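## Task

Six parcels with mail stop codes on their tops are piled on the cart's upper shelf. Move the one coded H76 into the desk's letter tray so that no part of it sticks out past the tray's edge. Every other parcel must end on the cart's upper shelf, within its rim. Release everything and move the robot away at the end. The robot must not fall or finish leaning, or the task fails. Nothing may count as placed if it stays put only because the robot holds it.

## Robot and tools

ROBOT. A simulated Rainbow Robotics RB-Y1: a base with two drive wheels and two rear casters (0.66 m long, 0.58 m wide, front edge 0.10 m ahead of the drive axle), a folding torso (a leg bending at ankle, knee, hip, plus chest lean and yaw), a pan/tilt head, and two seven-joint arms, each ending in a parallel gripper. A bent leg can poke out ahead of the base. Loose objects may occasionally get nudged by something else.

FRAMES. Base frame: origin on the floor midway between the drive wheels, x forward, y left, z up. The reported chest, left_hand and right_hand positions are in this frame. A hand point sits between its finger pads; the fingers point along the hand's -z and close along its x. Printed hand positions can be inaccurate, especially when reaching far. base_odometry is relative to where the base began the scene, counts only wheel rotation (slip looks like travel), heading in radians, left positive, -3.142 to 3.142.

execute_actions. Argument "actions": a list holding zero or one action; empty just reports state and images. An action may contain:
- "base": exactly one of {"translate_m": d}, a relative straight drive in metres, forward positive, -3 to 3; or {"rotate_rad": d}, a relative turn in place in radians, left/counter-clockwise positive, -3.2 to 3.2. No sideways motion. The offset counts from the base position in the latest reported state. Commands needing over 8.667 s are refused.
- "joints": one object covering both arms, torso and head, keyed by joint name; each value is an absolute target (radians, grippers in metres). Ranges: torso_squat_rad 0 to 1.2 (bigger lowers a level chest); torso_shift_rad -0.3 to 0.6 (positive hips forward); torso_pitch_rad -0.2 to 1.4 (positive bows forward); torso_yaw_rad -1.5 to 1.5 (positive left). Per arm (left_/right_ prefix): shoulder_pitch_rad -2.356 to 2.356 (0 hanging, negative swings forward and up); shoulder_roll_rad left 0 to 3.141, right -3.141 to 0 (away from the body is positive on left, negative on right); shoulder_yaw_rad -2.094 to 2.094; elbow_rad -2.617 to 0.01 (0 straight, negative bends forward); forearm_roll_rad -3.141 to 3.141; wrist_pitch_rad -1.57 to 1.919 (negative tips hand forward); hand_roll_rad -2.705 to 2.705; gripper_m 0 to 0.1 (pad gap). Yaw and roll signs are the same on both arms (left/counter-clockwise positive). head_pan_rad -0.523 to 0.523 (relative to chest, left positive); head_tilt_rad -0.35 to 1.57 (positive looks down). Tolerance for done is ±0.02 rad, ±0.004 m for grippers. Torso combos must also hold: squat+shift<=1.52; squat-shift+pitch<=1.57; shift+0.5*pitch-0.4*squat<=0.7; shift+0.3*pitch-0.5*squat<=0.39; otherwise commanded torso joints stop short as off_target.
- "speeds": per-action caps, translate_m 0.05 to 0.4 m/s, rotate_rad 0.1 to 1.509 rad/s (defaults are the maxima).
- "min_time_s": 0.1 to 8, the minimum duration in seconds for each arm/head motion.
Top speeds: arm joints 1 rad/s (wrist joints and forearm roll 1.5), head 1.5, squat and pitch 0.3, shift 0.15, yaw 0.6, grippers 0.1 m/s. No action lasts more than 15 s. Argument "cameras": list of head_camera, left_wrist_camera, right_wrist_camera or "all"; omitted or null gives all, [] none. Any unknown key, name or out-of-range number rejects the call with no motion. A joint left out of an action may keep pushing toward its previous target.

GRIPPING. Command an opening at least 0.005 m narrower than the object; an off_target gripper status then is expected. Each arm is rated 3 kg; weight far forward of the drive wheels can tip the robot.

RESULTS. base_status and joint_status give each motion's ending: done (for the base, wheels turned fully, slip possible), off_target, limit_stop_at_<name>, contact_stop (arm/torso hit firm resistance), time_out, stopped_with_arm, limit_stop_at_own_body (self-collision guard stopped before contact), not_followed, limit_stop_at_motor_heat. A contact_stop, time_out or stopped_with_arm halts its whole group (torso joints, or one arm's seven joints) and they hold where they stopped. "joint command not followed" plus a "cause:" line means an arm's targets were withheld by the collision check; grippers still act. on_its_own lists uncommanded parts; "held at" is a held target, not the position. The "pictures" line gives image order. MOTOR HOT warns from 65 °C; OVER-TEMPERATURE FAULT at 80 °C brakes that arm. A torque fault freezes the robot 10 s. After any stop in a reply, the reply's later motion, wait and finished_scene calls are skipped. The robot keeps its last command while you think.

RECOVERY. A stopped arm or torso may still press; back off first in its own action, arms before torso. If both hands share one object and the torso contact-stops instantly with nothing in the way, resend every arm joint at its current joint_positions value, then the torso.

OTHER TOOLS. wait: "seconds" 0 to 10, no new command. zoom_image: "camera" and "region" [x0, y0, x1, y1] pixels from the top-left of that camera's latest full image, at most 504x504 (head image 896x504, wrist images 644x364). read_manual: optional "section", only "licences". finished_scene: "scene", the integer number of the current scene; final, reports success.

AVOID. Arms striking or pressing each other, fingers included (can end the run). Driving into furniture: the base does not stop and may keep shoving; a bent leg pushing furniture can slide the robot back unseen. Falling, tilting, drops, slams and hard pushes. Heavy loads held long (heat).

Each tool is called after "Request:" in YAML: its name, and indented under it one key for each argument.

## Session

Request:
execute_actions:
  actions: []
  cameras: ["head_camera"]

Scene clock: 0.00 s.
base_odometry: x=+0.000 y=+0.000 heading=+0.000 (m, m, rad; odometry frame)
base_status: not commanded
joint_positions: torso_squat_rad=+0.350 torso_shift_rad=+0.001 torso_pitch_rad=+0.000 torso_yaw_rad=+0.000 left_shoulder_pitch_rad=+0.031 left_shoulder_roll_rad=+0.035 left_shoulder_yaw_rad=-0.055 left_elbow_rad=-0.203 left_forearm_roll_rad=+0.000 left_wrist_pitch_rad=+0.041 left_hand_roll_rad=+0.031 left_gripper_m=+0.099 right_shoulder_pitch_rad=+0.017 right_shoulder_roll_rad=-0.025 right_shoulder_yaw_rad=+0.011 right_elbow_rad=-0.111 right_forearm_roll_rad=+0.039 right_wrist_pitch_rad=+0.022 right_hand_roll_rad=-0.010 right_gripper_m=+0.100 head_pan_rad=+0.001 head_tilt_rad=+0.401
joint_status: not commanded
chest: x=-0.2276 y=+0.0000 z=+1.2476 quat_wxyz=(+1.000, +0.000, +0.000, +0.000) (m; base frame)
left_hand: x=-0.1612 y=+0.2427 z=+0.5650 quat_wxyz=(+0.998, +0.014, -0.066, -0.008) (m; base frame)
right_hand: x=-0.1911 y=-0.2389 z=+0.5636 quat_wxyz=(+0.999, -0.013, -0.036, +0.018) (m; base frame)
pictures: head_camera
Images, in order (width x height): head_camera 896x504.

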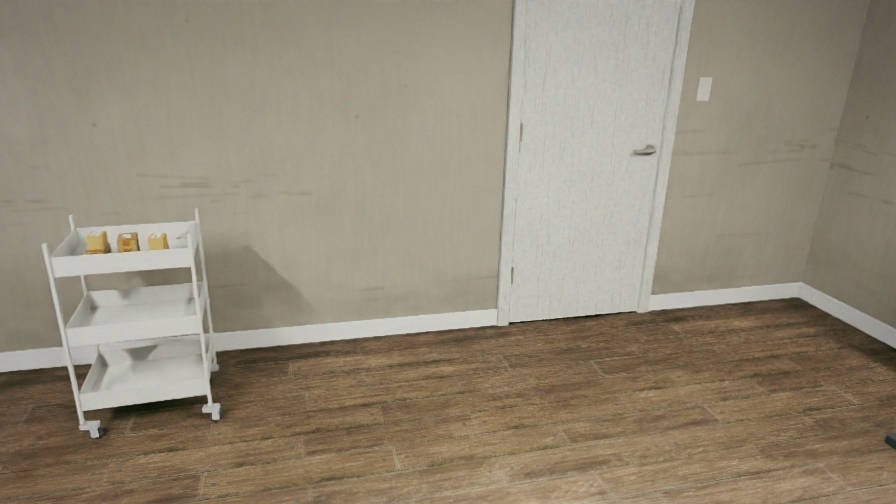

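Request:
execute_actions:
  actions:
    - {"joints":{"head_pan_rad":-0.52,"torso_yaw_rad":-0.5,"left_shoulder_pitch_rad":-0.9,"left_shoulder_roll_rad":0.349,"left_shoulder_yaw_rad":0,"left_elbow_rad":-0.67,"left_forearm_roll_rad":0.349,"left_wrist_pitch_rad":1.57,"left_hand_roll_rad":2.07,"torso_squat_rad":0.2}}
  cameras: ["head_camera"]

Request:
execute_actions:
  actions:
    - {"base":{"rotate_rad":0.62}}
  cameras: []

Request:
execute_actions:
  actions:
    - {"base":{"translate_m":1.75},"joints":{"head_pan_rad":0.5,"head_tilt_rad":1.05}}
  cameras: []

Request:
execute_actions:
  actions:
    - {"base":{"rotate_rad":-0.35}}
  cameras: ["head_camera","left_wrist_camera"]

Request:
zoom_image:
  camera: "left_wrist_camera"
  region: [170,120,470,300]

Scene clock: 13.20 s.
base_odometry: x=+0.000 y=+0.000 heading=+0.000 (m, m, rad; odometry frame)
base_status: not commanded
joint_positions: torso_squat_rad=+0.200 torso_shift_rad=+0.001 torso_pitch_rad=+0.000 torso_yaw_rad=-0.500 left_shoulder_pitch_rad=-0.900 left_shoulder_roll_rad=+0.349 left_shoulder_yaw_rad=+0.000 left_elbow_rad=-0.670 left_forearm_roll_rad=+0.349 left_wrist_pitch_rad=+1.570 left_hand_roll_rad=+2.070 left_gripper_m=+0.099 right_shoulder_pitch_rad=+0.017 right_shoulder_roll_rad=-0.025 right_shoulder_yaw_rad=+0.011 right_elbow_rad=-0.111 right_forearm_roll_rad=+0.039 right_wrist_pitch_rad=+0.022 right_hand_roll_rad=-0.010 right_gripper_m=+0.100 head_pan_rad=-0.520 head_tilt_rad=+0.401
joint_status: all done
chest: x=-0.2275 y=+0.0000 z=+1.2760 quat_wxyz=(+0.969, +0.000, +0.000, -0.247) (m; base frame)
left_hand: x=+0.3384 y=+0.0108 z=+0.9576 quat_wxyz=(+0.707, +0.000, +0.000, +0.707) (m; base frame)
right_hand: x=-0.3101 y=-0.2273 z=+0.5921 quat_wxyz=(+0.972, -0.022, -0.032, -0.230) (m; base frame)
pictures: head_camera
Images, in order (width x height): head_camera 896x504.

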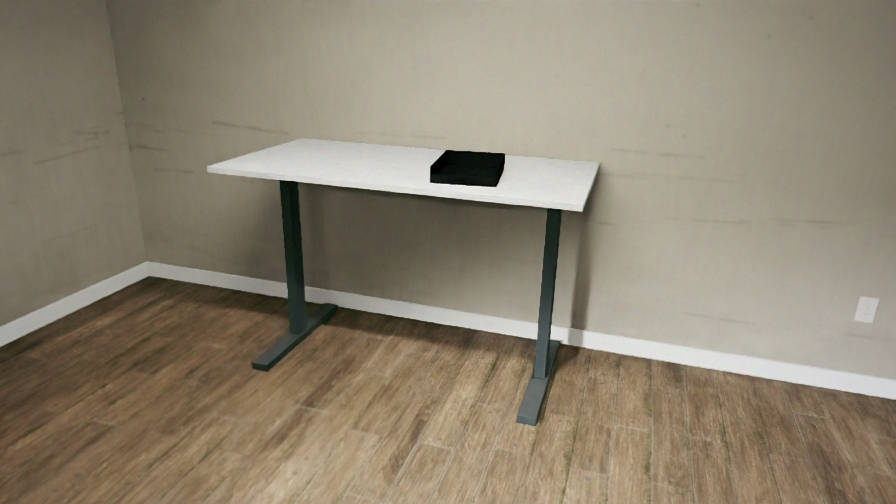

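Scene clock: 15.77 s.
base_odometry: x=+0.000 y=+0.000 heading=+0.619 (m, m, rad; odometry frame)
base_status: done
joint_positions: torso_squat_rad=+0.200 torso_shift_rad=+0.001 torso_pitch_rad=+0.000 torso_yaw_rad=-0.500 left_shoulder_pitch_rad=-0.900 left_shoulder_roll_rad=+0.349 left_shoulder_yaw_rad=+0.000 left_elbow_rad=-0.670 left_forearm_roll_rad=+0.349 left_wrist_pitch_rad=+1.570 left_hand_roll_rad=+2.070 left_gripper_m=+0.099 right_shoulder_pitch_rad=+0.017 right_shoulder_roll_rad=-0.025 right_shoulder_yaw_rad=+0.011 right_elbow_rad=-0.111 right_forearm_roll_rad=+0.039 right_wrist_pitch_rad=+0.022 right_hand_roll_rad=-0.010 right_gripper_m=+0.100 head_pan_rad=-0.520 head_tilt_rad=+0.401
joint_status: not commanded
chest: x=-0.2275 y=+0.0000 z=+1.2760 quat_wxyz=(+0.969, +0.000, +0.000, -0.247) (m; base frame)
left_hand: x=+0.3384 y=+0.0108 z=+0.9576 quat_wxyz=(+0.707, +0.000, +0.000, +0.707) (m; base frame)
right_hand: x=-0.3101 y=-0.2273 z=+0.5921 quat_wxyz=(+0.972, -0.022, -0.032, -0.230) (m; base frame)
pictures: none
No camera images: the call's "cameras" was empty. Leave "cameras" out to get every camera's image.

Scene clock: 21.60 s.
base_odometry: x=+1.425 y=+1.016 heading=+0.620 (m, m, rad; odometry frame)
base_status: done
joint_positions: torso_squat_rad=+0.200 torso_shift_rad=+0.001 torso_pitch_rad=+0.000 torso_yaw_rad=-0.500 left_shoulder_pitch_rad=-0.900 left_shoulder_roll_rad=+0.349 left_shoulder_yaw_rad=+0.000 left_elbow_rad=-0.670 left_forearm_roll_rad=+0.349 left_wrist_pitch_rad=+1.570 left_hand_roll_rad=+2.070 left_gripper_m=+0.099 right_shoulder_pitch_rad=+0.017 right_shoulder_roll_rad=-0.025 right_shoulder_yaw_rad=+0.011 right_elbow_rad=-0.111 right_forearm_roll_rad=+0.039 right_wrist_pitch_rad=+0.022 right_hand_roll_rad=-0.010 right_gripper_m=+0.100 head_pan_rad=+0.500 head_tilt_rad=+1.050
joint_status: all done
chest: x=-0.2275 y=+0.0000 z=+1.2760 quat_wxyz=(+0.969, +0.000, +0.000, -0.247) (m; base frame)
left_hand: x=+0.3384 y=+0.0109 z=+0.9576 quat_wxyz=(+0.707, +0.000, +0.000, +0.707) (m; base frame)
right_hand: x=-0.3101 y=-0.2273 z=+0.5921 quat_wxyz=(+0.972, -0.022, -0.032, -0.230) (m; base frame)
pictures: none
No camera images: the call's "cameras" was empty. Leave "cameras" out to get every camera's image.

Scene clock: 23.87 s.
base_odometry: x=+1.424 y=+1.016 heading=+0.270 (m, m, rad; odometry frame)
base_status: done
joint_positions: torso_squat_rad=+0.200 torso_shift_rad=+0.001 torso_pitch_rad=+0.000 torso_yaw_rad=-0.500 left_shoulder_pitch_rad=-0.900 left_shoulder_roll_rad=+0.349 left_shoulder_yaw_rad=+0.000 left_elbow_rad=-0.670 left_forearm_roll_rad=+0.349 left_wrist_pitch_rad=+1.570 left_hand_roll_rad=+2.070 left_gripper_m=+0.099 right_shoulder_pitch_rad=+0.017 right_shoulder_roll_rad=-0.025 right_shoulder_yaw_rad=+0.011 right_elbow_rad=-0.111 right_forearm_roll_rad=+0.039 right_wrist_pitch_rad=+0.022 right_hand_roll_rad=-0.010 right_gripper_m=+0.100 head_pan_rad=+0.500 head_tilt_rad=+1.050
joint_status: not commanded
chest: x=-0.2275 y=+0.0000 z=+1.2760 quat_wxyz=(+0.969, +0.000, +0.000, -0.247) (m; base frame)
left_hand: x=+0.3384 y=+0.0109 z=+0.9576 quat_wxyz=(+0.707, +0.000, +0.000, +0.707) (m; base frame)
right_hand: x=-0.3101 y=-0.2273 z=+0.5921 quat_wxyz=(+0.972, -0.022, -0.032, -0.230) (m; base frame)
pictures: head_camera, left_wrist_camera
Images, in order (width x height): head_camera 896x504, left_wrist_camera 644x364.

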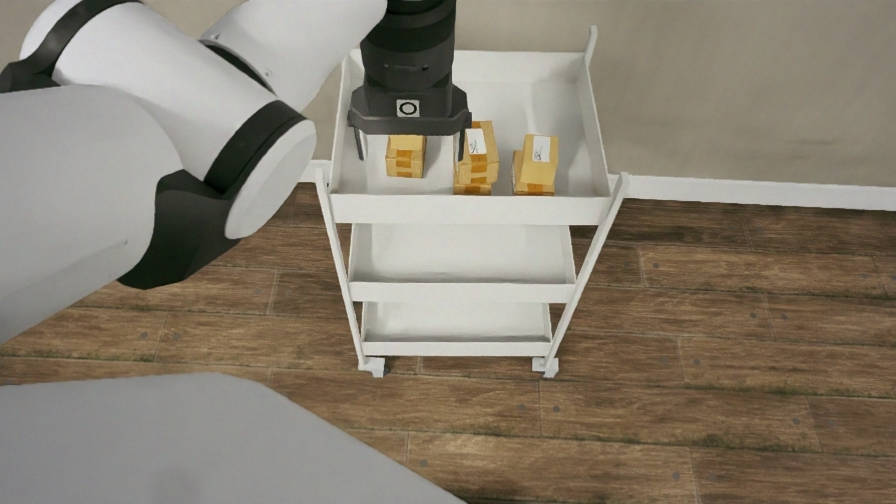

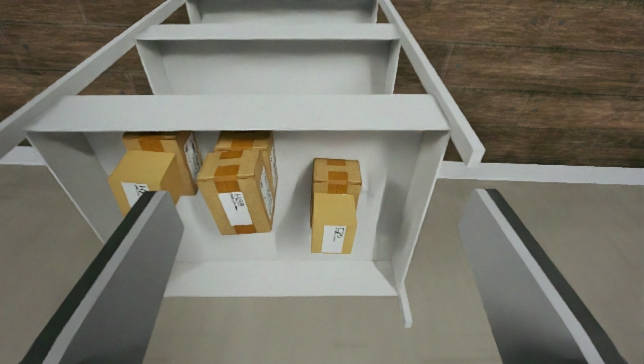

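Region (170, 120, 470, 300) of left_wrist_camera's 644x364 image, scaled by 1.680, with more detail than that image has; it fills the top 302 rows of this view, and the rest is white.

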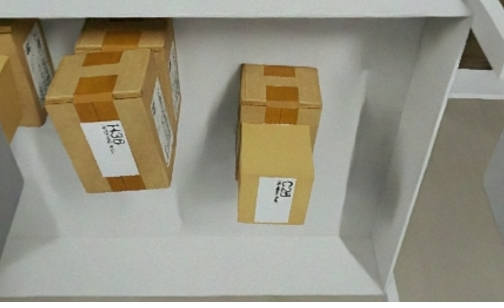

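Request:
execute_actions:
  actions:
    - {"base":{"translate_m":0.15},"joints":{"torso_yaw_rad":-0.66,"left_hand_roll_rad":2.23,"torso_squat_rad":0.35}}
  cameras: ["left_wrist_camera"]

Scene clock: 29.37 s.
base_odometry: x=+1.569 y=+1.056 heading=+0.270 (m, m, rad; odometry frame)
base_status: done
joint_positions: torso_squat_rad=+0.350 torso_shift_rad=+0.001 torso_pitch_rad=+0.000 torso_yaw_rad=-0.660 left_shoulder_pitch_rad=-0.900 left_shoulder_roll_rad=+0.349 left_shoulder_yaw_rad=+0.000 left_elbow_rad=-0.670 left_forearm_roll_rad=+0.349 left_wrist_pitch_rad=+1.570 left_hand_roll_rad=+2.230 left_gripper_m=+0.099 right_shoulder_pitch_rad=+0.017 right_shoulder_roll_rad=-0.025 right_shoulder_yaw_rad=+0.011 right_elbow_rad=-0.111 right_forearm_roll_rad=+0.039 right_wrist_pitch_rad=+0.022 right_hand_roll_rad=-0.010 right_gripper_m=+0.100 head_pan_rad=+0.500 head_tilt_rad=+1.050
joint_status: all done
chest: x=-0.2275 y=+0.0000 z=+1.2475 quat_wxyz=(+0.946, +0.000, +0.000, -0.324) (m; base frame)
left_hand: x=+0.3329 y=-0.0794 z=+0.9291 quat_wxyz=(+0.707, +0.000, +0.000, +0.707) (m; base frame)
right_hand: x=-0.3453 y=-0.2112 z=+0.5636 quat_wxyz=(+0.951, -0.024, -0.030, -0.307) (m; base frame)
pictures: left_wrist_camera
Images, in order (width x height): left_wrist_camera 644x364.

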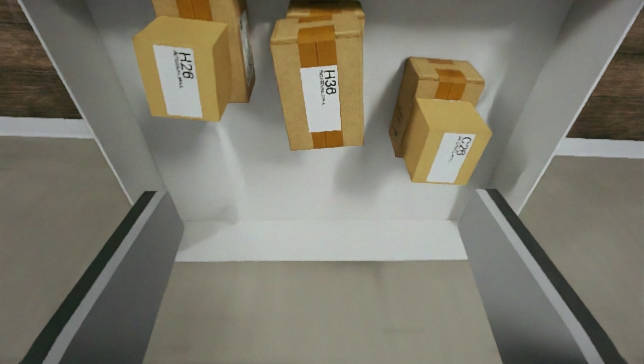

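Request:
execute_actions:
  actions:
    - {"joints":{"left_hand_roll_rad":2.3,"torso_squat_rad":0.715,"torso_shift_rad":0.04,"left_gripper_m":0.085}}
  cameras: ["left_wrist_camera","head_camera"]

Scene clock: 37.50 s.
base_odometry: x=+1.569 y=+1.056 heading=+0.270 (m, m, rad; odometry frame)
base_status: not commanded
joint_positions: torso_squat_rad=+0.715 torso_shift_rad=+0.040 torso_pitch_rad=+0.000 torso_yaw_rad=-0.660 left_shoulder_pitch_rad=-0.900 left_shoulder_roll_rad=+0.349 left_shoulder_yaw_rad=+0.000 left_elbow_rad=-0.670 left_forearm_roll_rad=+0.349 left_wrist_pitch_rad=+1.570 left_hand_roll_rad=+2.300 left_gripper_m=+0.085 right_shoulder_pitch_rad=+0.017 right_shoulder_roll_rad=-0.025 right_shoulder_yaw_rad=+0.011 right_elbow_rad=-0.111 right_forearm_roll_rad=+0.039 right_wrist_pitch_rad=+0.022 right_hand_roll_rad=-0.010 right_gripper_m=+0.100 head_pan_rad=+0.500 head_tilt_rad=+1.050
joint_status: all done
chest: x=-0.2068 y=+0.0000 z=+1.1181 quat_wxyz=(+0.946, +0.000, +0.000, -0.324) (m; base frame)
left_hand: x=+0.3537 y=-0.0794 z=+0.7997 quat_wxyz=(+0.682, +0.000, +0.000, +0.731) (m; base frame)
right_hand: x=-0.3245 y=-0.2112 z=+0.4342 quat_wxyz=(+0.951, -0.024, -0.030, -0.307) (m; base frame)
pictures: head_camera, left_wrist_camera
Images, in order (width x height): head_camera 896x504, left_wrist_camera 644x364.

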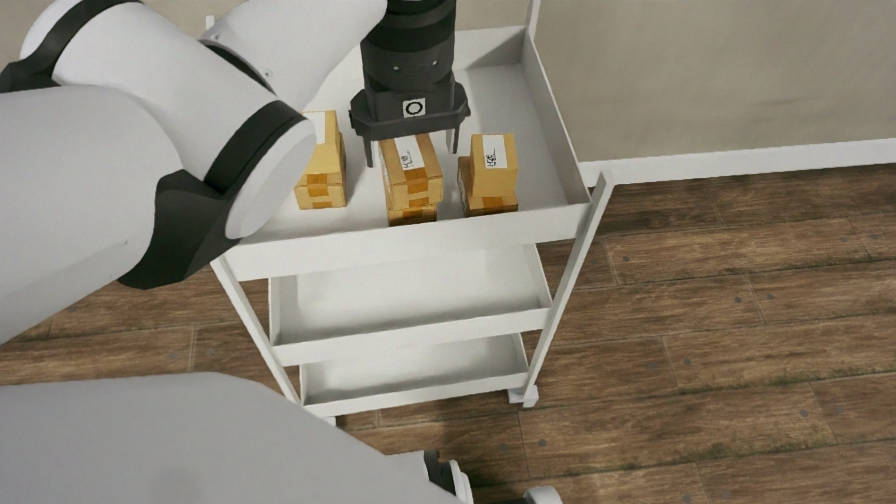

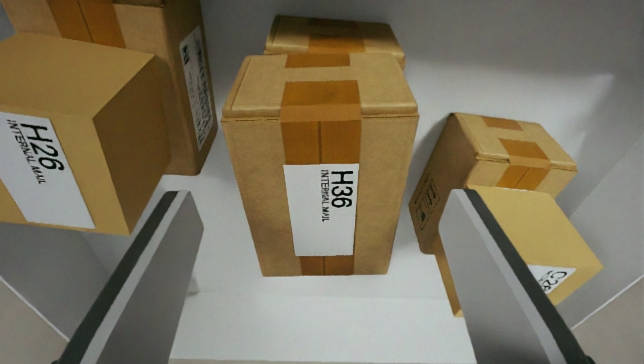

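Request:
execute_actions:
  actions:
    - {"joints":{"torso_squat_rad":0.787,"torso_shift_rad":0.06}}
  cameras: ["left_wrist_camera"]

Request:
execute_actions:
  actions:
    - {"joints":{"left_gripper_m":0.04}}
  cameras: []

Request:
execute_actions:
  actions:
    - {"joints":{"torso_squat_rad":0.62,"torso_shift_rad":0.1}}
  cameras: ["left_wrist_camera","head_camera"]

Scene clock: 44.57 s.
base_odometry: x=+1.569 y=+1.056 heading=+0.270 (m, m, rad; odometry frame)
base_status: not commanded
joint_positions: torso_squat_rad=+0.787 torso_shift_rad=+0.060 torso_pitch_rad=+0.000 torso_yaw_rad=-0.660 left_shoulder_pitch_rad=-0.900 left_shoulder_roll_rad=+0.349 left_shoulder_yaw_rad=+0.000 left_elbow_rad=-0.670 left_forearm_roll_rad=+0.349 left_wrist_pitch_rad=+1.570 left_hand_roll_rad=+2.300 left_gripper_m=+0.085 right_shoulder_pitch_rad=+0.017 right_shoulder_roll_rad=-0.025 right_shoulder_yaw_rad=+0.011 right_elbow_rad=-0.111 right_forearm_roll_rad=+0.039 right_wrist_pitch_rad=+0.022 right_hand_roll_rad=-0.010 right_gripper_m=+0.100 head_pan_rad=+0.500 head_tilt_rad=+1.050
joint_status: all done
chest: x=-0.1983 y=+0.0000 z=+1.0832 quat_wxyz=(+0.946, +0.000, +0.000, -0.324) (m; base frame)
left_hand: x=+0.3622 y=-0.0794 z=+0.7648 quat_wxyz=(+0.682, +0.000, +0.000, +0.731) (m; base frame)
right_hand: x=-0.3160 y=-0.2112 z=+0.3993 quat_wxyz=(+0.951, -0.024, -0.030, -0.307) (m; base frame)
pictures: left_wrist_camera
Images, in order (width x height): left_wrist_camera 644x364.

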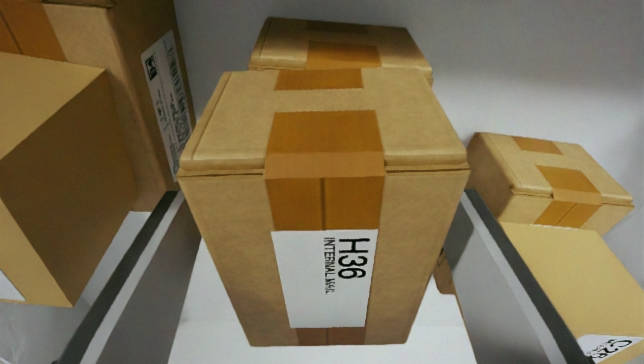

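Scene clock: 45.50 s.
base_odometry: x=+1.569 y=+1.056 heading=+0.270 (m, m, rad; odometry frame)
base_status: not commanded
joint_positions: torso_squat_rad=+0.787 torso_shift_rad=+0.060 torso_pitch_rad=+0.000 torso_yaw_rad=-0.660 left_shoulder_pitch_rad=-0.900 left_shoulder_roll_rad=+0.349 left_shoulder_yaw_rad=+0.000 left_elbow_rad=-0.670 left_forearm_roll_rad=+0.349 left_wrist_pitch_rad=+1.570 left_hand_roll_rad=+2.300 left_gripper_m=+0.059 right_shoulder_pitch_rad=+0.017 right_shoulder_roll_rad=-0.025 right_shoulder_yaw_rad=+0.011 right_elbow_rad=-0.111 right_forearm_roll_rad=+0.039 right_wrist_pitch_rad=+0.022 right_hand_roll_rad=-0.010 right_gripper_m=+0.100 head_pan_rad=+0.500 head_tilt_rad=+1.050
joint_status: left_gripper_m off_target (ended at +0.059, target +0.040)
chest: x=-0.1983 y=+0.0000 z=+1.0832 quat_wxyz=(+0.946, +0.000, +0.000, -0.324) (m; base frame)
left_hand: x=+0.3622 y=-0.0794 z=+0.7648 quat_wxyz=(+0.682, +0.000, +0.000, +0.731) (m; base frame)
right_hand: x=-0.3160 y=-0.2112 z=+0.3993 quat_wxyz=(+0.951, -0.024, -0.030, -0.307) (m; base frame)
pictures: none
No camera images: the call's "cameras" was empty. Leave "cameras" out to get every camera's image.

Scene clock: 46.83 s.
base_odometry: x=+1.569 y=+1.056 heading=+0.270 (m, m, rad; odometry frame)
base_status: not commanded
joint_positions: torso_squat_rad=+0.620 torso_shift_rad=+0.100 torso_pitch_rad=+0.001 torso_yaw_rad=-0.660 left_shoulder_pitch_rad=-0.900 left_shoulder_roll_rad=+0.349 left_shoulder_yaw_rad=+0.000 left_elbow_rad=-0.670 left_forearm_roll_rad=+0.349 left_wrist_pitch_rad=+1.570 left_hand_roll_rad=+2.300 left_gripper_m=+0.059 right_shoulder_pitch_rad=+0.017 right_shoulder_roll_rad=-0.025 right_shoulder_yaw_rad=+0.011 right_elbow_rad=-0.111 right_forearm_roll_rad=+0.039 right_wrist_pitch_rad=+0.022 right_hand_roll_rad=-0.010 right_gripper_m=+0.100 head_pan_rad=+0.500 head_tilt_rad=+1.050
joint_status: all done
chest: x=-0.1709 y=+0.0000 z=+1.1568 quat_wxyz=(+0.946, +0.000, +0.000, -0.324) (m; base frame)
left_hand: x=+0.3894 y=-0.0794 z=+0.8382 quat_wxyz=(+0.682, +0.000, +0.000, +0.731) (m; base frame)
right_hand: x=-0.2888 y=-0.2112 z=+0.4729 quat_wxyz=(+0.951, -0.024, -0.030, -0.307) (m; base frame)
pictures: head_camera, left_wrist_camera
Images, in order (width x height): head_camera 896x504, left_wrist_camera 644x364.

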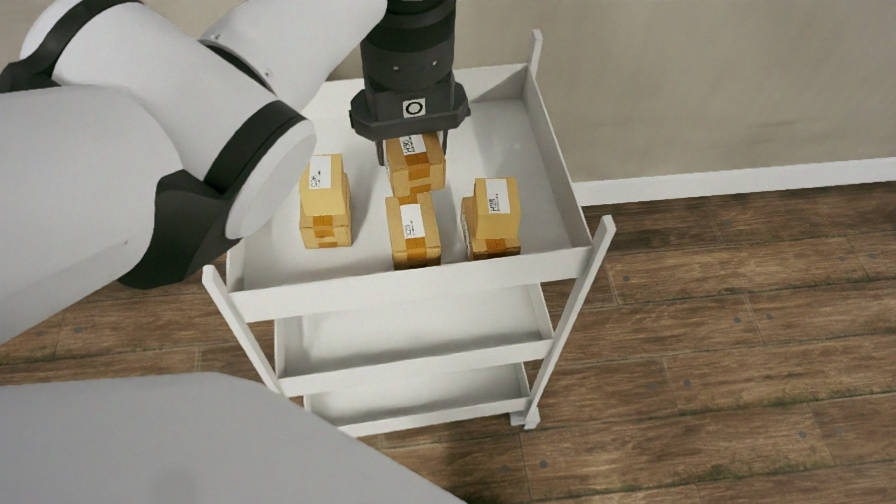

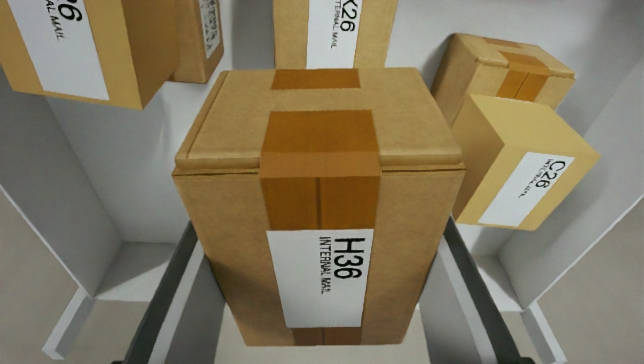

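Request:
execute_actions:
  actions:
    - {"joints":{"torso_squat_rad":0.783,"torso_shift_rad":0.06}}
  cameras: []

Request:
execute_actions:
  actions:
    - {"joints":{"left_gripper_m":0.085}}
  cameras: []

Request:
execute_actions:
  actions:
    - {"joints":{"torso_squat_rad":0.67}}
  cameras: []

Request:
execute_actions:
  actions:
    - {"joints":{"torso_yaw_rad":-0.475,"torso_shift_rad":0.125,"left_hand_roll_rad":1.97}}
  cameras: ["left_wrist_camera"]

Scene clock: 54.57 s.
base_odometry: x=+1.569 y=+1.056 heading=+0.270 (m, m, rad; odometry frame)
base_status: not commanded
joint_positions: torso_squat_rad=+0.783 torso_shift_rad=+0.060 torso_pitch_rad=+0.000 torso_yaw_rad=-0.660 left_shoulder_pitch_rad=-0.900 left_shoulder_roll_rad=+0.349 left_shoulder_yaw_rad=+0.000 left_elbow_rad=-0.670 left_forearm_roll_rad=+0.349 left_wrist_pitch_rad=+1.570 left_hand_roll_rad=+2.300 left_gripper_m=+0.059 right_shoulder_pitch_rad=+0.017 right_shoulder_roll_rad=-0.025 right_shoulder_yaw_rad=+0.011 right_elbow_rad=-0.111 right_forearm_roll_rad=+0.039 right_wrist_pitch_rad=+0.022 right_hand_roll_rad=-0.010 right_gripper_m=+0.100 head_pan_rad=+0.500 head_tilt_rad=+1.050
joint_status: all done
chest: x=-0.1982 y=+0.0000 z=+1.0852 quat_wxyz=(+0.946, +0.000, +0.000, -0.324) (m; base frame)
left_hand: x=+0.3622 y=-0.0794 z=+0.7668 quat_wxyz=(+0.682, +0.000, +0.000, +0.731) (m; base frame)
right_hand: x=-0.3159 y=-0.2112 z=+0.4013 quat_wxyz=(+0.951, -0.024, -0.030, -0.307) (m; base frame)
pictures: none
No camera images: the call's "cameras" was empty. Leave "cameras" out to get every camera's image.

Scene clock: 55.50 s.
base_odometry: x=+1.569 y=+1.056 heading=+0.270 (m, m, rad; odometry frame)
base_status: not commanded
joint_positions: torso_squat_rad=+0.783 torso_shift_rad=+0.060 torso_pitch_rad=+0.000 torso_yaw_rad=-0.660 left_shoulder_pitch_rad=-0.900 left_shoulder_roll_rad=+0.349 left_shoulder_yaw_rad=+0.000 left_elbow_rad=-0.670 left_forearm_roll_rad=+0.349 left_wrist_pitch_rad=+1.570 left_hand_roll_rad=+2.300 left_gripper_m=+0.085 right_shoulder_pitch_rad=+0.017 right_shoulder_roll_rad=-0.025 right_shoulder_yaw_rad=+0.011 right_elbow_rad=-0.111 right_forearm_roll_rad=+0.039 right_wrist_pitch_rad=+0.022 right_hand_roll_rad=-0.010 right_gripper_m=+0.100 head_pan_rad=+0.500 head_tilt_rad=+1.050
joint_status: all done
chest: x=-0.1982 y=+0.0000 z=+1.0852 quat_wxyz=(+0.946, +0.000, +0.000, -0.324) (m; base frame)
left_hand: x=+0.3622 y=-0.0794 z=+0.7668 quat_wxyz=(+0.682, +0.000, +0.000, +0.731) (m; base frame)
right_hand: x=-0.3159 y=-0.2112 z=+0.4013 quat_wxyz=(+0.951, -0.024, -0.030, -0.307) (m; base frame)
pictures: none
No camera images: the call's "cameras" was empty. Leave "cameras" out to get every camera's image.

Scene clock: 56.67 s.
base_odometry: x=+1.569 y=+1.056 heading=+0.270 (m, m, rad; odometry frame)
base_status: not commanded
joint_positions: torso_squat_rad=+0.670 torso_shift_rad=+0.060 torso_pitch_rad=+0.000 torso_yaw_rad=-0.660 left_shoulder_pitch_rad=-0.900 left_shoulder_roll_rad=+0.349 left_shoulder_yaw_rad=+0.000 left_elbow_rad=-0.670 left_forearm_roll_rad=+0.349 left_wrist_pitch_rad=+1.570 left_hand_roll_rad=+2.300 left_gripper_m=+0.085 right_shoulder_pitch_rad=+0.017 right_shoulder_roll_rad=-0.025 right_shoulder_yaw_rad=+0.011 right_elbow_rad=-0.111 right_forearm_roll_rad=+0.039 right_wrist_pitch_rad=+0.022 right_hand_roll_rad=-0.010 right_gripper_m=+0.100 head_pan_rad=+0.500 head_tilt_rad=+1.050
joint_status: all done
chest: x=-0.1949 y=+0.0000 z=+1.1376 quat_wxyz=(+0.946, +0.000, +0.000, -0.324) (m; base frame)
left_hand: x=+0.3654 y=-0.0794 z=+0.8191 quat_wxyz=(+0.682, +0.000, +0.000, +0.731) (m; base frame)
right_hand: x=-0.3128 y=-0.2112 z=+0.4537 quat_wxyz=(+0.951, -0.024, -0.030, -0.307) (m; base frame)
pictures: none
No camera images: the call's "cameras" was empty. Leave "cameras" out to get every camera's image.

Scene clock: 57.87 s.
base_odometry: x=+1.569 y=+1.056 heading=+0.270 (m, m, rad; odometry frame)
base_status: not commanded
joint_positions: torso_squat_rad=+0.670 torso_shift_rad=+0.125 torso_pitch_rad=+0.000 torso_yaw_rad=-0.475 left_shoulder_pitch_rad=-0.900 left_shoulder_roll_rad=+0.349 left_shoulder_yaw_rad=+0.000 left_elbow_rad=-0.670 left_forearm_roll_rad=+0.349 left_wrist_pitch_rad=+1.570 left_hand_roll_rad=+1.970 left_gripper_m=+0.085 right_shoulder_pitch_rad=+0.017 right_shoulder_roll_rad=-0.025 right_shoulder_yaw_rad=+0.011 right_elbow_rad=-0.111 right_forearm_roll_rad=+0.039 right_wrist_pitch_rad=+0.022 right_hand_roll_rad=-0.010 right_gripper_m=+0.100 head_pan_rad=+0.500 head_tilt_rad=+1.050
joint_status: all done
chest: x=-0.1594 y=+0.0000 z=+1.1343 quat_wxyz=(+0.972, +0.000, +0.000, -0.235) (m; base frame)
left_hand: x=+0.4060 y=+0.0252 z=+0.8158 quat_wxyz=(+0.733, +0.000, +0.000, +0.680) (m; base frame)
right_hand: x=-0.2364 y=-0.2293 z=+0.4504 quat_wxyz=(+0.975, -0.021, -0.032, -0.218) (m; base frame)
pictures: left_wrist_camera
Images, in order (width x height): left_wrist_camera 644x364.

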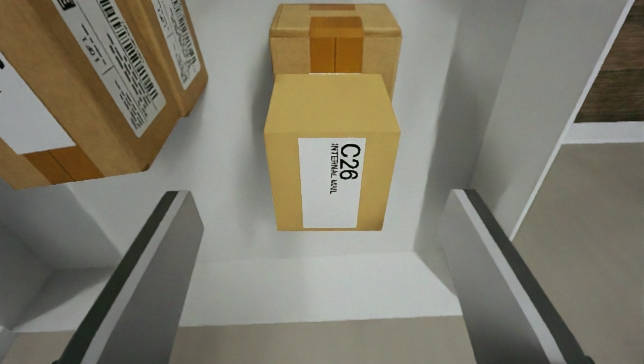

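Request:
execute_actions:
  actions:
    - {"joints":{"torso_squat_rad":0.795,"torso_shift_rad":0.16,"torso_yaw_rad":-0.468}}
  cameras: []

Request:
execute_actions:
  actions:
    - {"joints":{"left_gripper_m":0.035}}
  cameras: ["left_wrist_camera"]

Request:
execute_actions:
  actions:
    - {"joints":{"torso_squat_rad":0.64,"torso_shift_rad":0.2}}
  cameras: ["left_wrist_camera","head_camera"]

Scene clock: 65.13 s.
base_odometry: x=+1.569 y=+1.056 heading=+0.270 (m, m, rad; odometry frame)
base_status: not commanded
joint_positions: torso_squat_rad=+0.795 torso_shift_rad=+0.160 torso_pitch_rad=+0.000 torso_yaw_rad=-0.468 left_shoulder_pitch_rad=-0.900 left_shoulder_roll_rad=+0.349 left_shoulder_yaw_rad=+0.000 left_elbow_rad=-0.670 left_forearm_roll_rad=+0.349 left_wrist_pitch_rad=+1.570 left_hand_roll_rad=+1.970 left_gripper_m=+0.085 right_shoulder_pitch_rad=+0.017 right_shoulder_roll_rad=-0.025 right_shoulder_yaw_rad=+0.011 right_elbow_rad=-0.111 right_forearm_roll_rad=+0.039 right_wrist_pitch_rad=+0.022 right_hand_roll_rad=-0.010 right_gripper_m=+0.100 head_pan_rad=+0.500 head_tilt_rad=+1.050
joint_status: all done
chest: x=-0.1498 y=+0.0000 z=+1.0739 quat_wxyz=(+0.973, +0.000, +0.000, -0.232) (m; base frame)
left_hand: x=+0.4155 y=+0.0291 z=+0.7554 quat_wxyz=(+0.731, +0.000, +0.000, +0.682) (m; base frame)
right_hand: x=-0.2250 y=-0.2298 z=+0.3899 quat_wxyz=(+0.976, -0.021, -0.032, -0.214) (m; base frame)
pictures: none
No camera images: the call's "cameras" was empty. Leave "cameras" out to get every camera's image.

Scene clock: 66.13 s.
base_odometry: x=+1.569 y=+1.056 heading=+0.270 (m, m, rad; odometry frame)
base_status: not commanded
joint_positions: torso_squat_rad=+0.795 torso_shift_rad=+0.160 torso_pitch_rad=+0.000 torso_yaw_rad=-0.468 left_shoulder_pitch_rad=-0.900 left_shoulder_roll_rad=+0.349 left_shoulder_yaw_rad=+0.000 left_elbow_rad=-0.670 left_forearm_roll_rad=+0.349 left_wrist_pitch_rad=+1.570 left_hand_roll_rad=+1.970 left_gripper_m=+0.049 right_shoulder_pitch_rad=+0.017 right_shoulder_roll_rad=-0.025 right_shoulder_yaw_rad=+0.011 right_elbow_rad=-0.111 right_forearm_roll_rad=+0.039 right_wrist_pitch_rad=+0.022 right_hand_roll_rad=-0.010 right_gripper_m=+0.100 head_pan_rad=+0.500 head_tilt_rad=+1.050
joint_status: left_gripper_m off_target (ended at +0.049, target +0.035)
chest: x=-0.1498 y=+0.0000 z=+1.0739 quat_wxyz=(+0.973, +0.000, +0.000, -0.232) (m; base frame)
left_hand: x=+0.4155 y=+0.0291 z=+0.7554 quat_wxyz=(+0.731, +0.000, +0.000, +0.682) (m; base frame)
right_hand: x=-0.2250 y=-0.2298 z=+0.3899 quat_wxyz=(+0.976, -0.021, -0.032, -0.214) (m; base frame)
pictures: left_wrist_camera
Images, in order (width x height): left_wrist_camera 644x364.

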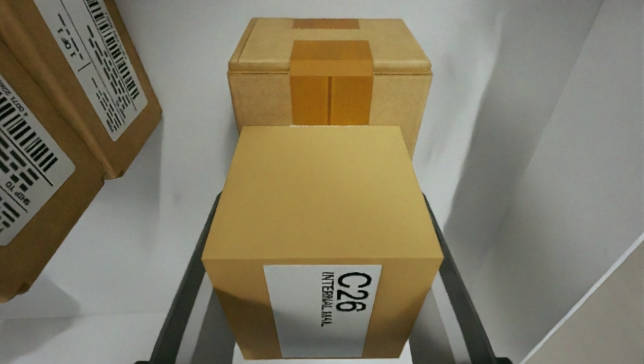

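Scene clock: 67.43 s.
base_odometry: x=+1.569 y=+1.056 heading=+0.270 (m, m, rad; odometry frame)
base_status: not commanded
joint_positions: torso_squat_rad=+0.640 torso_shift_rad=+0.200 torso_pitch_rad=+0.000 torso_yaw_rad=-0.468 left_shoulder_pitch_rad=-0.900 left_shoulder_roll_rad=+0.349 left_shoulder_yaw_rad=+0.000 left_elbow_rad=-0.670 left_forearm_roll_rad=+0.349 left_wrist_pitch_rad=+1.570 left_hand_roll_rad=+1.970 left_gripper_m=+0.049 right_shoulder_pitch_rad=+0.017 right_shoulder_roll_rad=-0.025 right_shoulder_yaw_rad=+0.011 right_elbow_rad=-0.111 right_forearm_roll_rad=+0.039 right_wrist_pitch_rad=+0.022 right_hand_roll_rad=-0.010 right_gripper_m=+0.100 head_pan_rad=+0.500 head_tilt_rad=+1.050
joint_status: all done
chest: x=-0.1162 y=+0.0000 z=+1.1402 quat_wxyz=(+0.973, +0.000, +0.000, -0.232) (m; base frame)
left_hand: x=+0.4490 y=+0.0291 z=+0.8216 quat_wxyz=(+0.731, +0.000, +0.000, +0.682) (m; base frame)
right_hand: x=-0.1916 y=-0.2298 z=+0.4563 quat_wxyz=(+0.976, -0.021, -0.032, -0.214) (m; base frame)
pictures: head_camera, left_wrist_camera
Images, in order (width x height): head_camera 896x504, left_wrist_camera 644x364.

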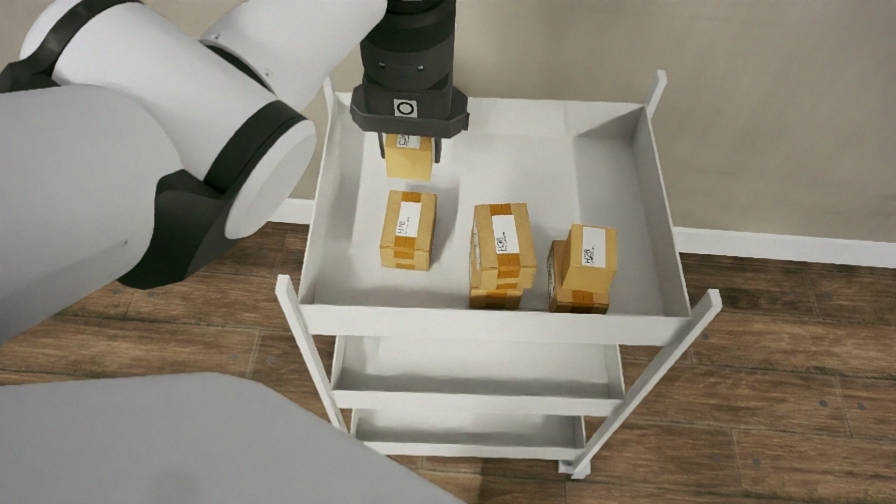

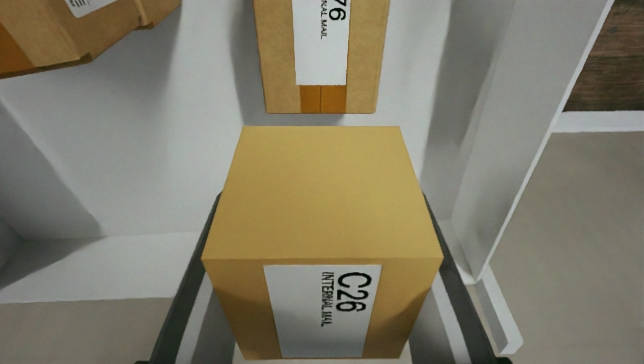

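Request:
execute_actions:
  actions:
    - {"joints":{"torso_shift_rad":0.29,"torso_yaw_rad":-0.7,"left_hand_roll_rad":2.27}}
  cameras: []

Request:
execute_actions:
  actions:
    - {"joints":{"torso_squat_rad":0.815,"torso_shift_rad":0.325}}
  cameras: ["left_wrist_camera"]

Request:
execute_actions:
  actions:
    - {"joints":{"torso_squat_rad":0.832}}
  cameras: ["left_wrist_camera","head_camera"]

Scene clock: 78.33 s.
base_odometry: x=+1.569 y=+1.056 heading=+0.270 (m, m, rad; odometry frame)
base_status: not commanded
joint_positions: torso_squat_rad=+0.640 torso_shift_rad=+0.290 torso_pitch_rad=+0.000 torso_yaw_rad=-0.700 left_shoulder_pitch_rad=-0.900 left_shoulder_roll_rad=+0.349 left_shoulder_yaw_rad=+0.000 left_elbow_rad=-0.670 left_forearm_roll_rad=+0.349 left_wrist_pitch_rad=+1.570 left_hand_roll_rad=+2.270 left_gripper_m=+0.049 right_shoulder_pitch_rad=+0.017 right_shoulder_roll_rad=-0.025 right_shoulder_yaw_rad=+0.011 right_elbow_rad=-0.111 right_forearm_roll_rad=+0.039 right_wrist_pitch_rad=+0.022 right_hand_roll_rad=-0.010 right_gripper_m=+0.100 head_pan_rad=+0.500 head_tilt_rad=+1.050
joint_status: all done
chest: x=-0.0673 y=+0.0000 z=+1.1279 quat_wxyz=(+0.939, +0.000, +0.000, -0.343) (m; base frame)
left_hand: x=+0.4895 y=-0.1017 z=+0.8094 quat_wxyz=(+0.707, +0.000, +0.000, +0.707) (m; base frame)
right_hand: x=-0.1935 y=-0.2064 z=+0.4441 quat_wxyz=(+0.945, -0.025, -0.029, -0.326) (m; base frame)
pictures: none
No camera images: the call's "cameras" was empty. Leave "cameras" out to get every camera's image.

Scene clock: 79.70 s.
base_odometry: x=+1.569 y=+1.056 heading=+0.270 (m, m, rad; odometry frame)
base_status: not commanded
joint_positions: torso_squat_rad=+0.815 torso_shift_rad=+0.325 torso_pitch_rad=+0.000 torso_yaw_rad=-0.700 left_shoulder_pitch_rad=-0.900 left_shoulder_roll_rad=+0.349 left_shoulder_yaw_rad=+0.000 left_elbow_rad=-0.670 left_forearm_roll_rad=+0.349 left_wrist_pitch_rad=+1.570 left_hand_roll_rad=+2.270 left_gripper_m=+0.049 right_shoulder_pitch_rad=+0.017 right_shoulder_roll_rad=-0.025 right_shoulder_yaw_rad=+0.011 right_elbow_rad=-0.111 right_forearm_roll_rad=+0.039 right_wrist_pitch_rad=+0.022 right_hand_roll_rad=-0.010 right_gripper_m=+0.100 head_pan_rad=+0.500 head_tilt_rad=+1.050
joint_status: all done
chest: x=-0.0746 y=+0.0000 z=+1.0449 quat_wxyz=(+0.939, +0.000, +0.000, -0.343) (m; base frame)
left_hand: x=+0.4822 y=-0.1017 z=+0.7264 quat_wxyz=(+0.707, +0.000, +0.000, +0.707) (m; base frame)
right_hand: x=-0.2007 y=-0.2064 z=+0.3610 quat_wxyz=(+0.945, -0.025, -0.029, -0.326) (m; base frame)
pictures: left_wrist_camera
Images, in order (width x height): left_wrist_camera 644x364.

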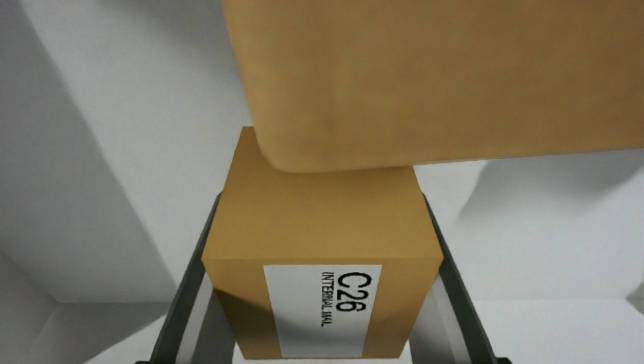

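Scene clock: 80.33 s.
base_odometry: x=+1.569 y=+1.056 heading=+0.270 (m, m, rad; odometry frame)
base_status: not commanded
joint_positions: torso_squat_rad=+0.832 torso_shift_rad=+0.325 torso_pitch_rad=+0.000 torso_yaw_rad=-0.700 left_shoulder_pitch_rad=-0.900 left_shoulder_roll_rad=+0.349 left_shoulder_yaw_rad=+0.000 left_elbow_rad=-0.670 left_forearm_roll_rad=+0.349 left_wrist_pitch_rad=+1.570 left_hand_roll_rad=+2.270 left_gripper_m=+0.049 right_shoulder_pitch_rad=+0.017 right_shoulder_roll_rad=-0.025 right_shoulder_yaw_rad=+0.011 right_elbow_rad=-0.111 right_forearm_roll_rad=+0.039 right_wrist_pitch_rad=+0.022 right_hand_roll_rad=-0.010 right_gripper_m=+0.100 head_pan_rad=+0.500 head_tilt_rad=+1.050
joint_status: all done
chest: x=-0.0774 y=+0.0000 z=+1.0366 quat_wxyz=(+0.939, +0.000, +0.000, -0.343) (m; base frame)
left_hand: x=+0.4794 y=-0.1017 z=+0.7182 quat_wxyz=(+0.707, +0.000, +0.000, +0.707) (m; base frame)
right_hand: x=-0.2034 y=-0.2064 z=+0.3527 quat_wxyz=(+0.945, -0.025, -0.029, -0.326) (m; base frame)
pictures: head_camera, left_wrist_camera
Images, in order (width x height): head_camera 896x504, left_wrist_camera 644x364.

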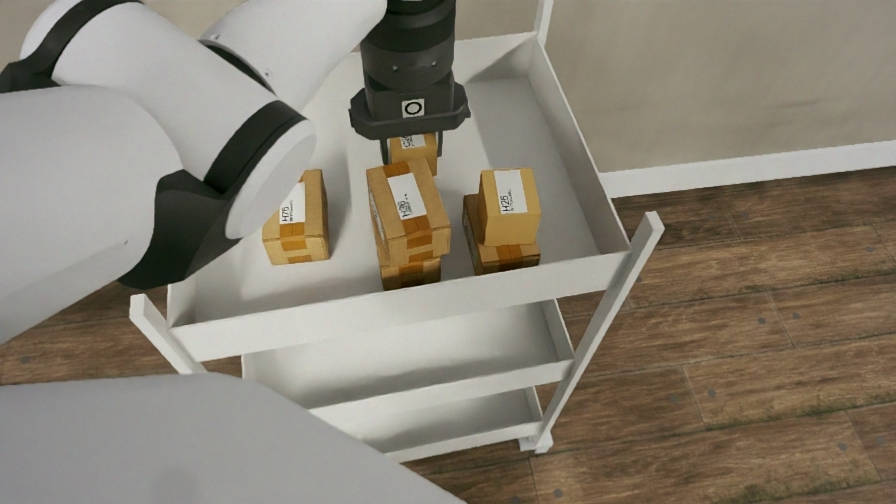

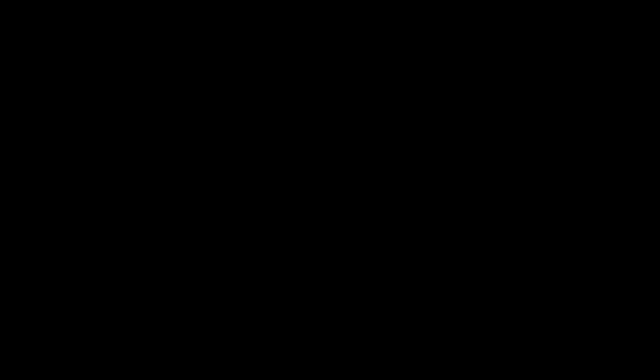

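Request:
execute_actions:
  actions:
    - {"joints":{"torso_squat_rad":0.84}}
  cameras: []

Request:
execute_actions:
  actions:
    - {"joints":{"left_gripper_m":0.085}}
  cameras: []

Request:
execute_actions:
  actions:
    - {"joints":{"torso_squat_rad":0.66,"torso_shift_rad":0.27}}
  cameras: []

Request:
execute_actions:
  actions:
    - {"joints":{"torso_shift_rad":0.14,"torso_yaw_rad":-0.463,"left_hand_roll_rad":1.97}}
  cameras: ["left_wrist_camera"]

Request:
execute_actions:
  actions:
    - {"joints":{"torso_squat_rad":0.875,"torso_shift_rad":0.152}}
  cameras: []

Request:
execute_actions:
  actions:
    - {"joints":{"left_gripper_m":0.04}}
  cameras: []

Request:
execute_actions:
  actions:
    - {"joints":{"torso_squat_rad":0.5,"torso_shift_rad":0.1}}
  cameras: ["left_wrist_camera","head_camera"]

Scene clock: 93.57 s.
base_odometry: x=+1.569 y=+1.056 heading=+0.270 (m, m, rad; odometry frame)
base_status: not commanded
joint_positions: torso_squat_rad=+0.840 torso_shift_rad=+0.325 torso_pitch_rad=+0.000 torso_yaw_rad=-0.700 left_shoulder_pitch_rad=-0.900 left_shoulder_roll_rad=+0.349 left_shoulder_yaw_rad=+0.000 left_elbow_rad=-0.670 left_forearm_roll_rad=+0.349 left_wrist_pitch_rad=+1.570 left_hand_roll_rad=+2.270 left_gripper_m=+0.049 right_shoulder_pitch_rad=+0.017 right_shoulder_roll_rad=-0.025 right_shoulder_yaw_rad=+0.011 right_elbow_rad=-0.111 right_forearm_roll_rad=+0.039 right_wrist_pitch_rad=+0.022 right_hand_roll_rad=-0.010 right_gripper_m=+0.100 head_pan_rad=+0.500 head_tilt_rad=+1.050
joint_status: all done
chest: x=-0.0788 y=+0.0000 z=+1.0327 quat_wxyz=(+0.939, +0.000, +0.000, -0.343) (m; base frame)
left_hand: x=+0.4781 y=-0.1017 z=+0.7143 quat_wxyz=(+0.707, +0.000, +0.000, +0.707) (m; base frame)
right_hand: x=-0.2048 y=-0.2064 z=+0.3488 quat_wxyz=(+0.945, -0.025, -0.029, -0.326) (m; base frame)
pictures: none
No camera images: the call's "cameras" was empty. Leave "cameras" out to get every camera's image.

Scene clock: 94.57 s.
base_odometry: x=+1.569 y=+1.056 heading=+0.270 (m, m, rad; odometry frame)
base_status: not commanded
joint_positions: torso_squat_rad=+0.840 torso_shift_rad=+0.325 torso_pitch_rad=+0.000 torso_yaw_rad=-0.700 left_shoulder_pitch_rad=-0.900 left_shoulder_roll_rad=+0.349 left_shoulder_yaw_rad=+0.000 left_elbow_rad=-0.670 left_forearm_roll_rad=+0.349 left_wrist_pitch_rad=+1.570 left_hand_roll_rad=+2.270 left_gripper_m=+0.085 right_shoulder_pitch_rad=+0.017 right_shoulder_roll_rad=-0.025 right_shoulder_yaw_rad=+0.011 right_elbow_rad=-0.111 right_forearm_roll_rad=+0.039 right_wrist_pitch_rad=+0.022 right_hand_roll_rad=-0.010 right_gripper_m=+0.100 head_pan_rad=+0.500 head_tilt_rad=+1.050
joint_status: all done
chest: x=-0.0788 y=+0.0000 z=+1.0327 quat_wxyz=(+0.939, +0.000, +0.000, -0.343) (m; base frame)
left_hand: x=+0.4781 y=-0.1017 z=+0.7143 quat_wxyz=(+0.707, +0.000, +0.000, +0.707) (m; base frame)
right_hand: x=-0.2048 y=-0.2064 z=+0.3488 quat_wxyz=(+0.945, -0.025, -0.029, -0.326) (m; base frame)
pictures: none
No camera images: the call's "cameras" was empty. Leave "cameras" out to get every camera's image.

Scene clock: 95.97 s.
base_odometry: x=+1.569 y=+1.056 heading=+0.270 (m, m, rad; odometry frame)
base_status: not commanded
joint_positions: torso_squat_rad=+0.660 torso_shift_rad=+0.270 torso_pitch_rad=+0.000 torso_yaw_rad=-0.700 left_shoulder_pitch_rad=-0.900 left_shoulder_roll_rad=+0.349 left_shoulder_yaw_rad=+0.000 left_elbow_rad=-0.670 left_forearm_roll_rad=+0.349 left_wrist_pitch_rad=+1.570 left_hand_roll_rad=+2.270 left_gripper_m=+0.085 right_shoulder_pitch_rad=+0.017 right_shoulder_roll_rad=-0.025 right_shoulder_yaw_rad=+0.011 right_elbow_rad=-0.111 right_forearm_roll_rad=+0.039 right_wrist_pitch_rad=+0.022 right_hand_roll_rad=-0.010 right_gripper_m=+0.100 head_pan_rad=+0.500 head_tilt_rad=+1.050
joint_status: all done
chest: x=-0.0804 y=+0.0000 z=+1.1229 quat_wxyz=(+0.939, +0.000, +0.000, -0.343) (m; base frame)
left_hand: x=+0.4764 y=-0.1017 z=+0.8044 quat_wxyz=(+0.707, +0.000, +0.000, +0.707) (m; base frame)
right_hand: x=-0.2065 y=-0.2064 z=+0.4390 quat_wxyz=(+0.945, -0.025, -0.029, -0.326) (m; base frame)
pictures: none
No camera images: the call's "cameras" was empty. Leave "cameras" out to get every camera's image.

Scene clock: 97.63 s.
base_odometry: x=+1.569 y=+1.056 heading=+0.270 (m, m, rad; odometry frame)
base_status: not commanded
joint_positions: torso_squat_rad=+0.660 torso_shift_rad=+0.140 torso_pitch_rad=+0.000 torso_yaw_rad=-0.463 left_shoulder_pitch_rad=-0.900 left_shoulder_roll_rad=+0.349 left_shoulder_yaw_rad=+0.000 left_elbow_rad=-0.670 left_forearm_roll_rad=+0.349 left_wrist_pitch_rad=+1.570 left_hand_roll_rad=+1.970 left_gripper_m=+0.085 right_shoulder_pitch_rad=+0.017 right_shoulder_roll_rad=-0.025 right_shoulder_yaw_rad=+0.011 right_elbow_rad=-0.111 right_forearm_roll_rad=+0.039 right_wrist_pitch_rad=+0.022 right_hand_roll_rad=-0.010 right_gripper_m=+0.100 head_pan_rad=+0.500 head_tilt_rad=+1.050
joint_status: all done
chest: x=-0.1508 y=+0.0000 z=+1.1375 quat_wxyz=(+0.973, +0.000, +0.000, -0.229) (m; base frame)
left_hand: x=+0.4143 y=+0.0320 z=+0.8191 quat_wxyz=(+0.729, +0.000, +0.000, +0.684) (m; base frame)
right_hand: x=-0.2248 y=-0.2302 z=+0.4536 quat_wxyz=(+0.977, -0.021, -0.032, -0.212) (m; base frame)
pictures: left_wrist_camera
Images, in order (width x height): left_wrist_camera 644x364.

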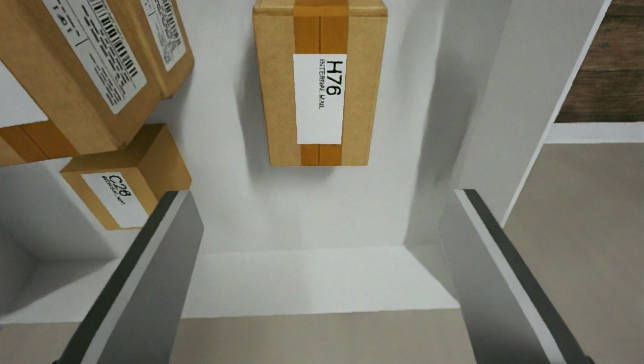

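Scene clock: 99.13 s.
base_odometry: x=+1.569 y=+1.056 heading=+0.270 (m, m, rad; odometry frame)
base_status: not commanded
joint_positions: torso_squat_rad=+0.875 torso_shift_rad=+0.152 torso_pitch_rad=+0.000 torso_yaw_rad=-0.463 left_shoulder_pitch_rad=-0.900 left_shoulder_roll_rad=+0.349 left_shoulder_yaw_rad=+0.000 left_elbow_rad=-0.670 left_forearm_roll_rad=+0.349 left_wrist_pitch_rad=+1.570 left_hand_roll_rad=+1.970 left_gripper_m=+0.085 right_shoulder_pitch_rad=+0.017 right_shoulder_roll_rad=-0.025 right_shoulder_yaw_rad=+0.011 right_elbow_rad=-0.111 right_forearm_roll_rad=+0.039 right_wrist_pitch_rad=+0.022 right_hand_roll_rad=-0.010 right_gripper_m=+0.100 head_pan_rad=+0.500 head_tilt_rad=+1.050
joint_status: all done
chest: x=-0.1600 y=+0.0000 z=+1.0334 quat_wxyz=(+0.973, +0.000, +0.000, -0.229) (m; base frame)
left_hand: x=+0.4051 y=+0.0320 z=+0.7150 quat_wxyz=(+0.729, +0.000, +0.000, +0.684) (m; base frame)
right_hand: x=-0.2340 y=-0.2302 z=+0.3495 quat_wxyz=(+0.977, -0.021, -0.032, -0.212) (m; base frame)
pictures: none
No camera images: the call's "cameras" was empty. Leave "cameras" out to get every camera's image.

Scene clock: 100.07 s.
base_odometry: x=+1.569 y=+1.056 heading=+0.270 (m, m, rad; odometry frame)
base_status: not commanded
joint_positions: torso_squat_rad=+0.875 torso_shift_rad=+0.152 torso_pitch_rad=+0.000 torso_yaw_rad=-0.463 left_shoulder_pitch_rad=-0.900 left_shoulder_roll_rad=+0.349 left_shoulder_yaw_rad=+0.000 left_elbow_rad=-0.670 left_forearm_roll_rad=+0.349 left_wrist_pitch_rad=+1.570 left_hand_roll_rad=+1.970 left_gripper_m=+0.059 right_shoulder_pitch_rad=+0.017 right_shoulder_roll_rad=-0.025 right_shoulder_yaw_rad=+0.011 right_elbow_rad=-0.111 right_forearm_roll_rad=+0.039 right_wrist_pitch_rad=+0.022 right_hand_roll_rad=-0.010 right_gripper_m=+0.100 head_pan_rad=+0.500 head_tilt_rad=+1.050
joint_status: left_gripper_m off_target (ended at +0.059, target +0.040)
chest: x=-0.1600 y=+0.0000 z=+1.0334 quat_wxyz=(+0.973, +0.000, +0.000, -0.229) (m; base frame)
left_hand: x=+0.4051 y=+0.0320 z=+0.7150 quat_wxyz=(+0.729, +0.000, +0.000, +0.684) (m; base frame)
right_hand: x=-0.2340 y=-0.2302 z=+0.3495 quat_wxyz=(+0.977, -0.021, -0.032, -0.212) (m; base frame)
pictures: none
No camera images: the call's "cameras" was empty. Leave "cameras" out to get every camera's image.

Scene clock: 102.13 s.
base_odometry: x=+1.569 y=+1.056 heading=+0.270 (m, m, rad; odometry frame)
base_status: not commanded
joint_positions: torso_squat_rad=+0.500 torso_shift_rad=+0.100 torso_pitch_rad=+0.000 torso_yaw_rad=-0.463 left_shoulder_pitch_rad=-0.900 left_shoulder_roll_rad=+0.349 left_shoulder_yaw_rad=+0.000 left_elbow_rad=-0.670 left_forearm_roll_rad=+0.349 left_wrist_pitch_rad=+1.570 left_hand_roll_rad=+1.970 left_gripper_m=+0.059 right_shoulder_pitch_rad=+0.017 right_shoulder_roll_rad=-0.025 right_shoulder_yaw_rad=+0.011 right_elbow_rad=-0.111 right_forearm_roll_rad=+0.039 right_wrist_pitch_rad=+0.022 right_hand_roll_rad=-0.010 right_gripper_m=+0.100 head_pan_rad=+0.500 head_tilt_rad=+1.050
joint_status: all done
chest: x=-0.1665 y=+0.0000 z=+1.2012 quat_wxyz=(+0.973, +0.000, +0.000, -0.229) (m; base frame)
left_hand: x=+0.3985 y=+0.0320 z=+0.8826 quat_wxyz=(+0.729, +0.000, +0.000, +0.684) (m; base frame)
right_hand: x=-0.2407 y=-0.2302 z=+0.5173 quat_wxyz=(+0.977, -0.021, -0.032, -0.212) (m; base frame)
pictures: head_camera, left_wrist_camera
Images, in order (width x height): head_camera 896x504, left_wrist_camera 644x364.

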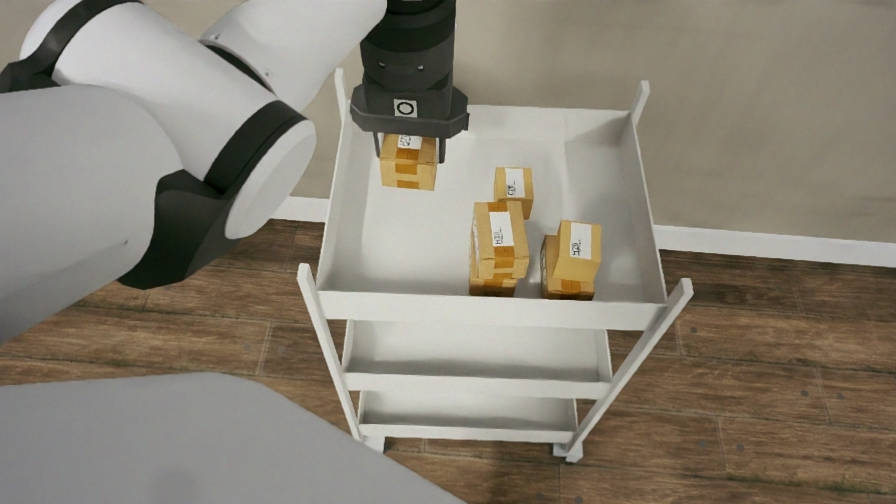

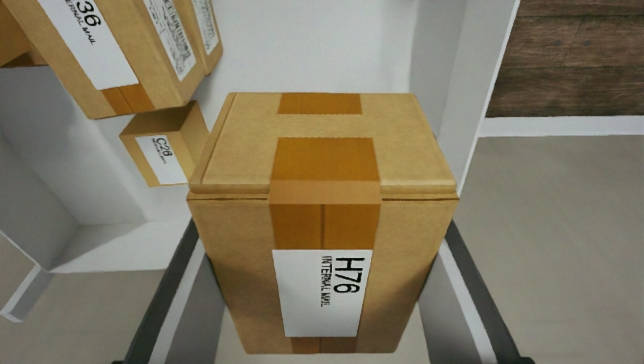

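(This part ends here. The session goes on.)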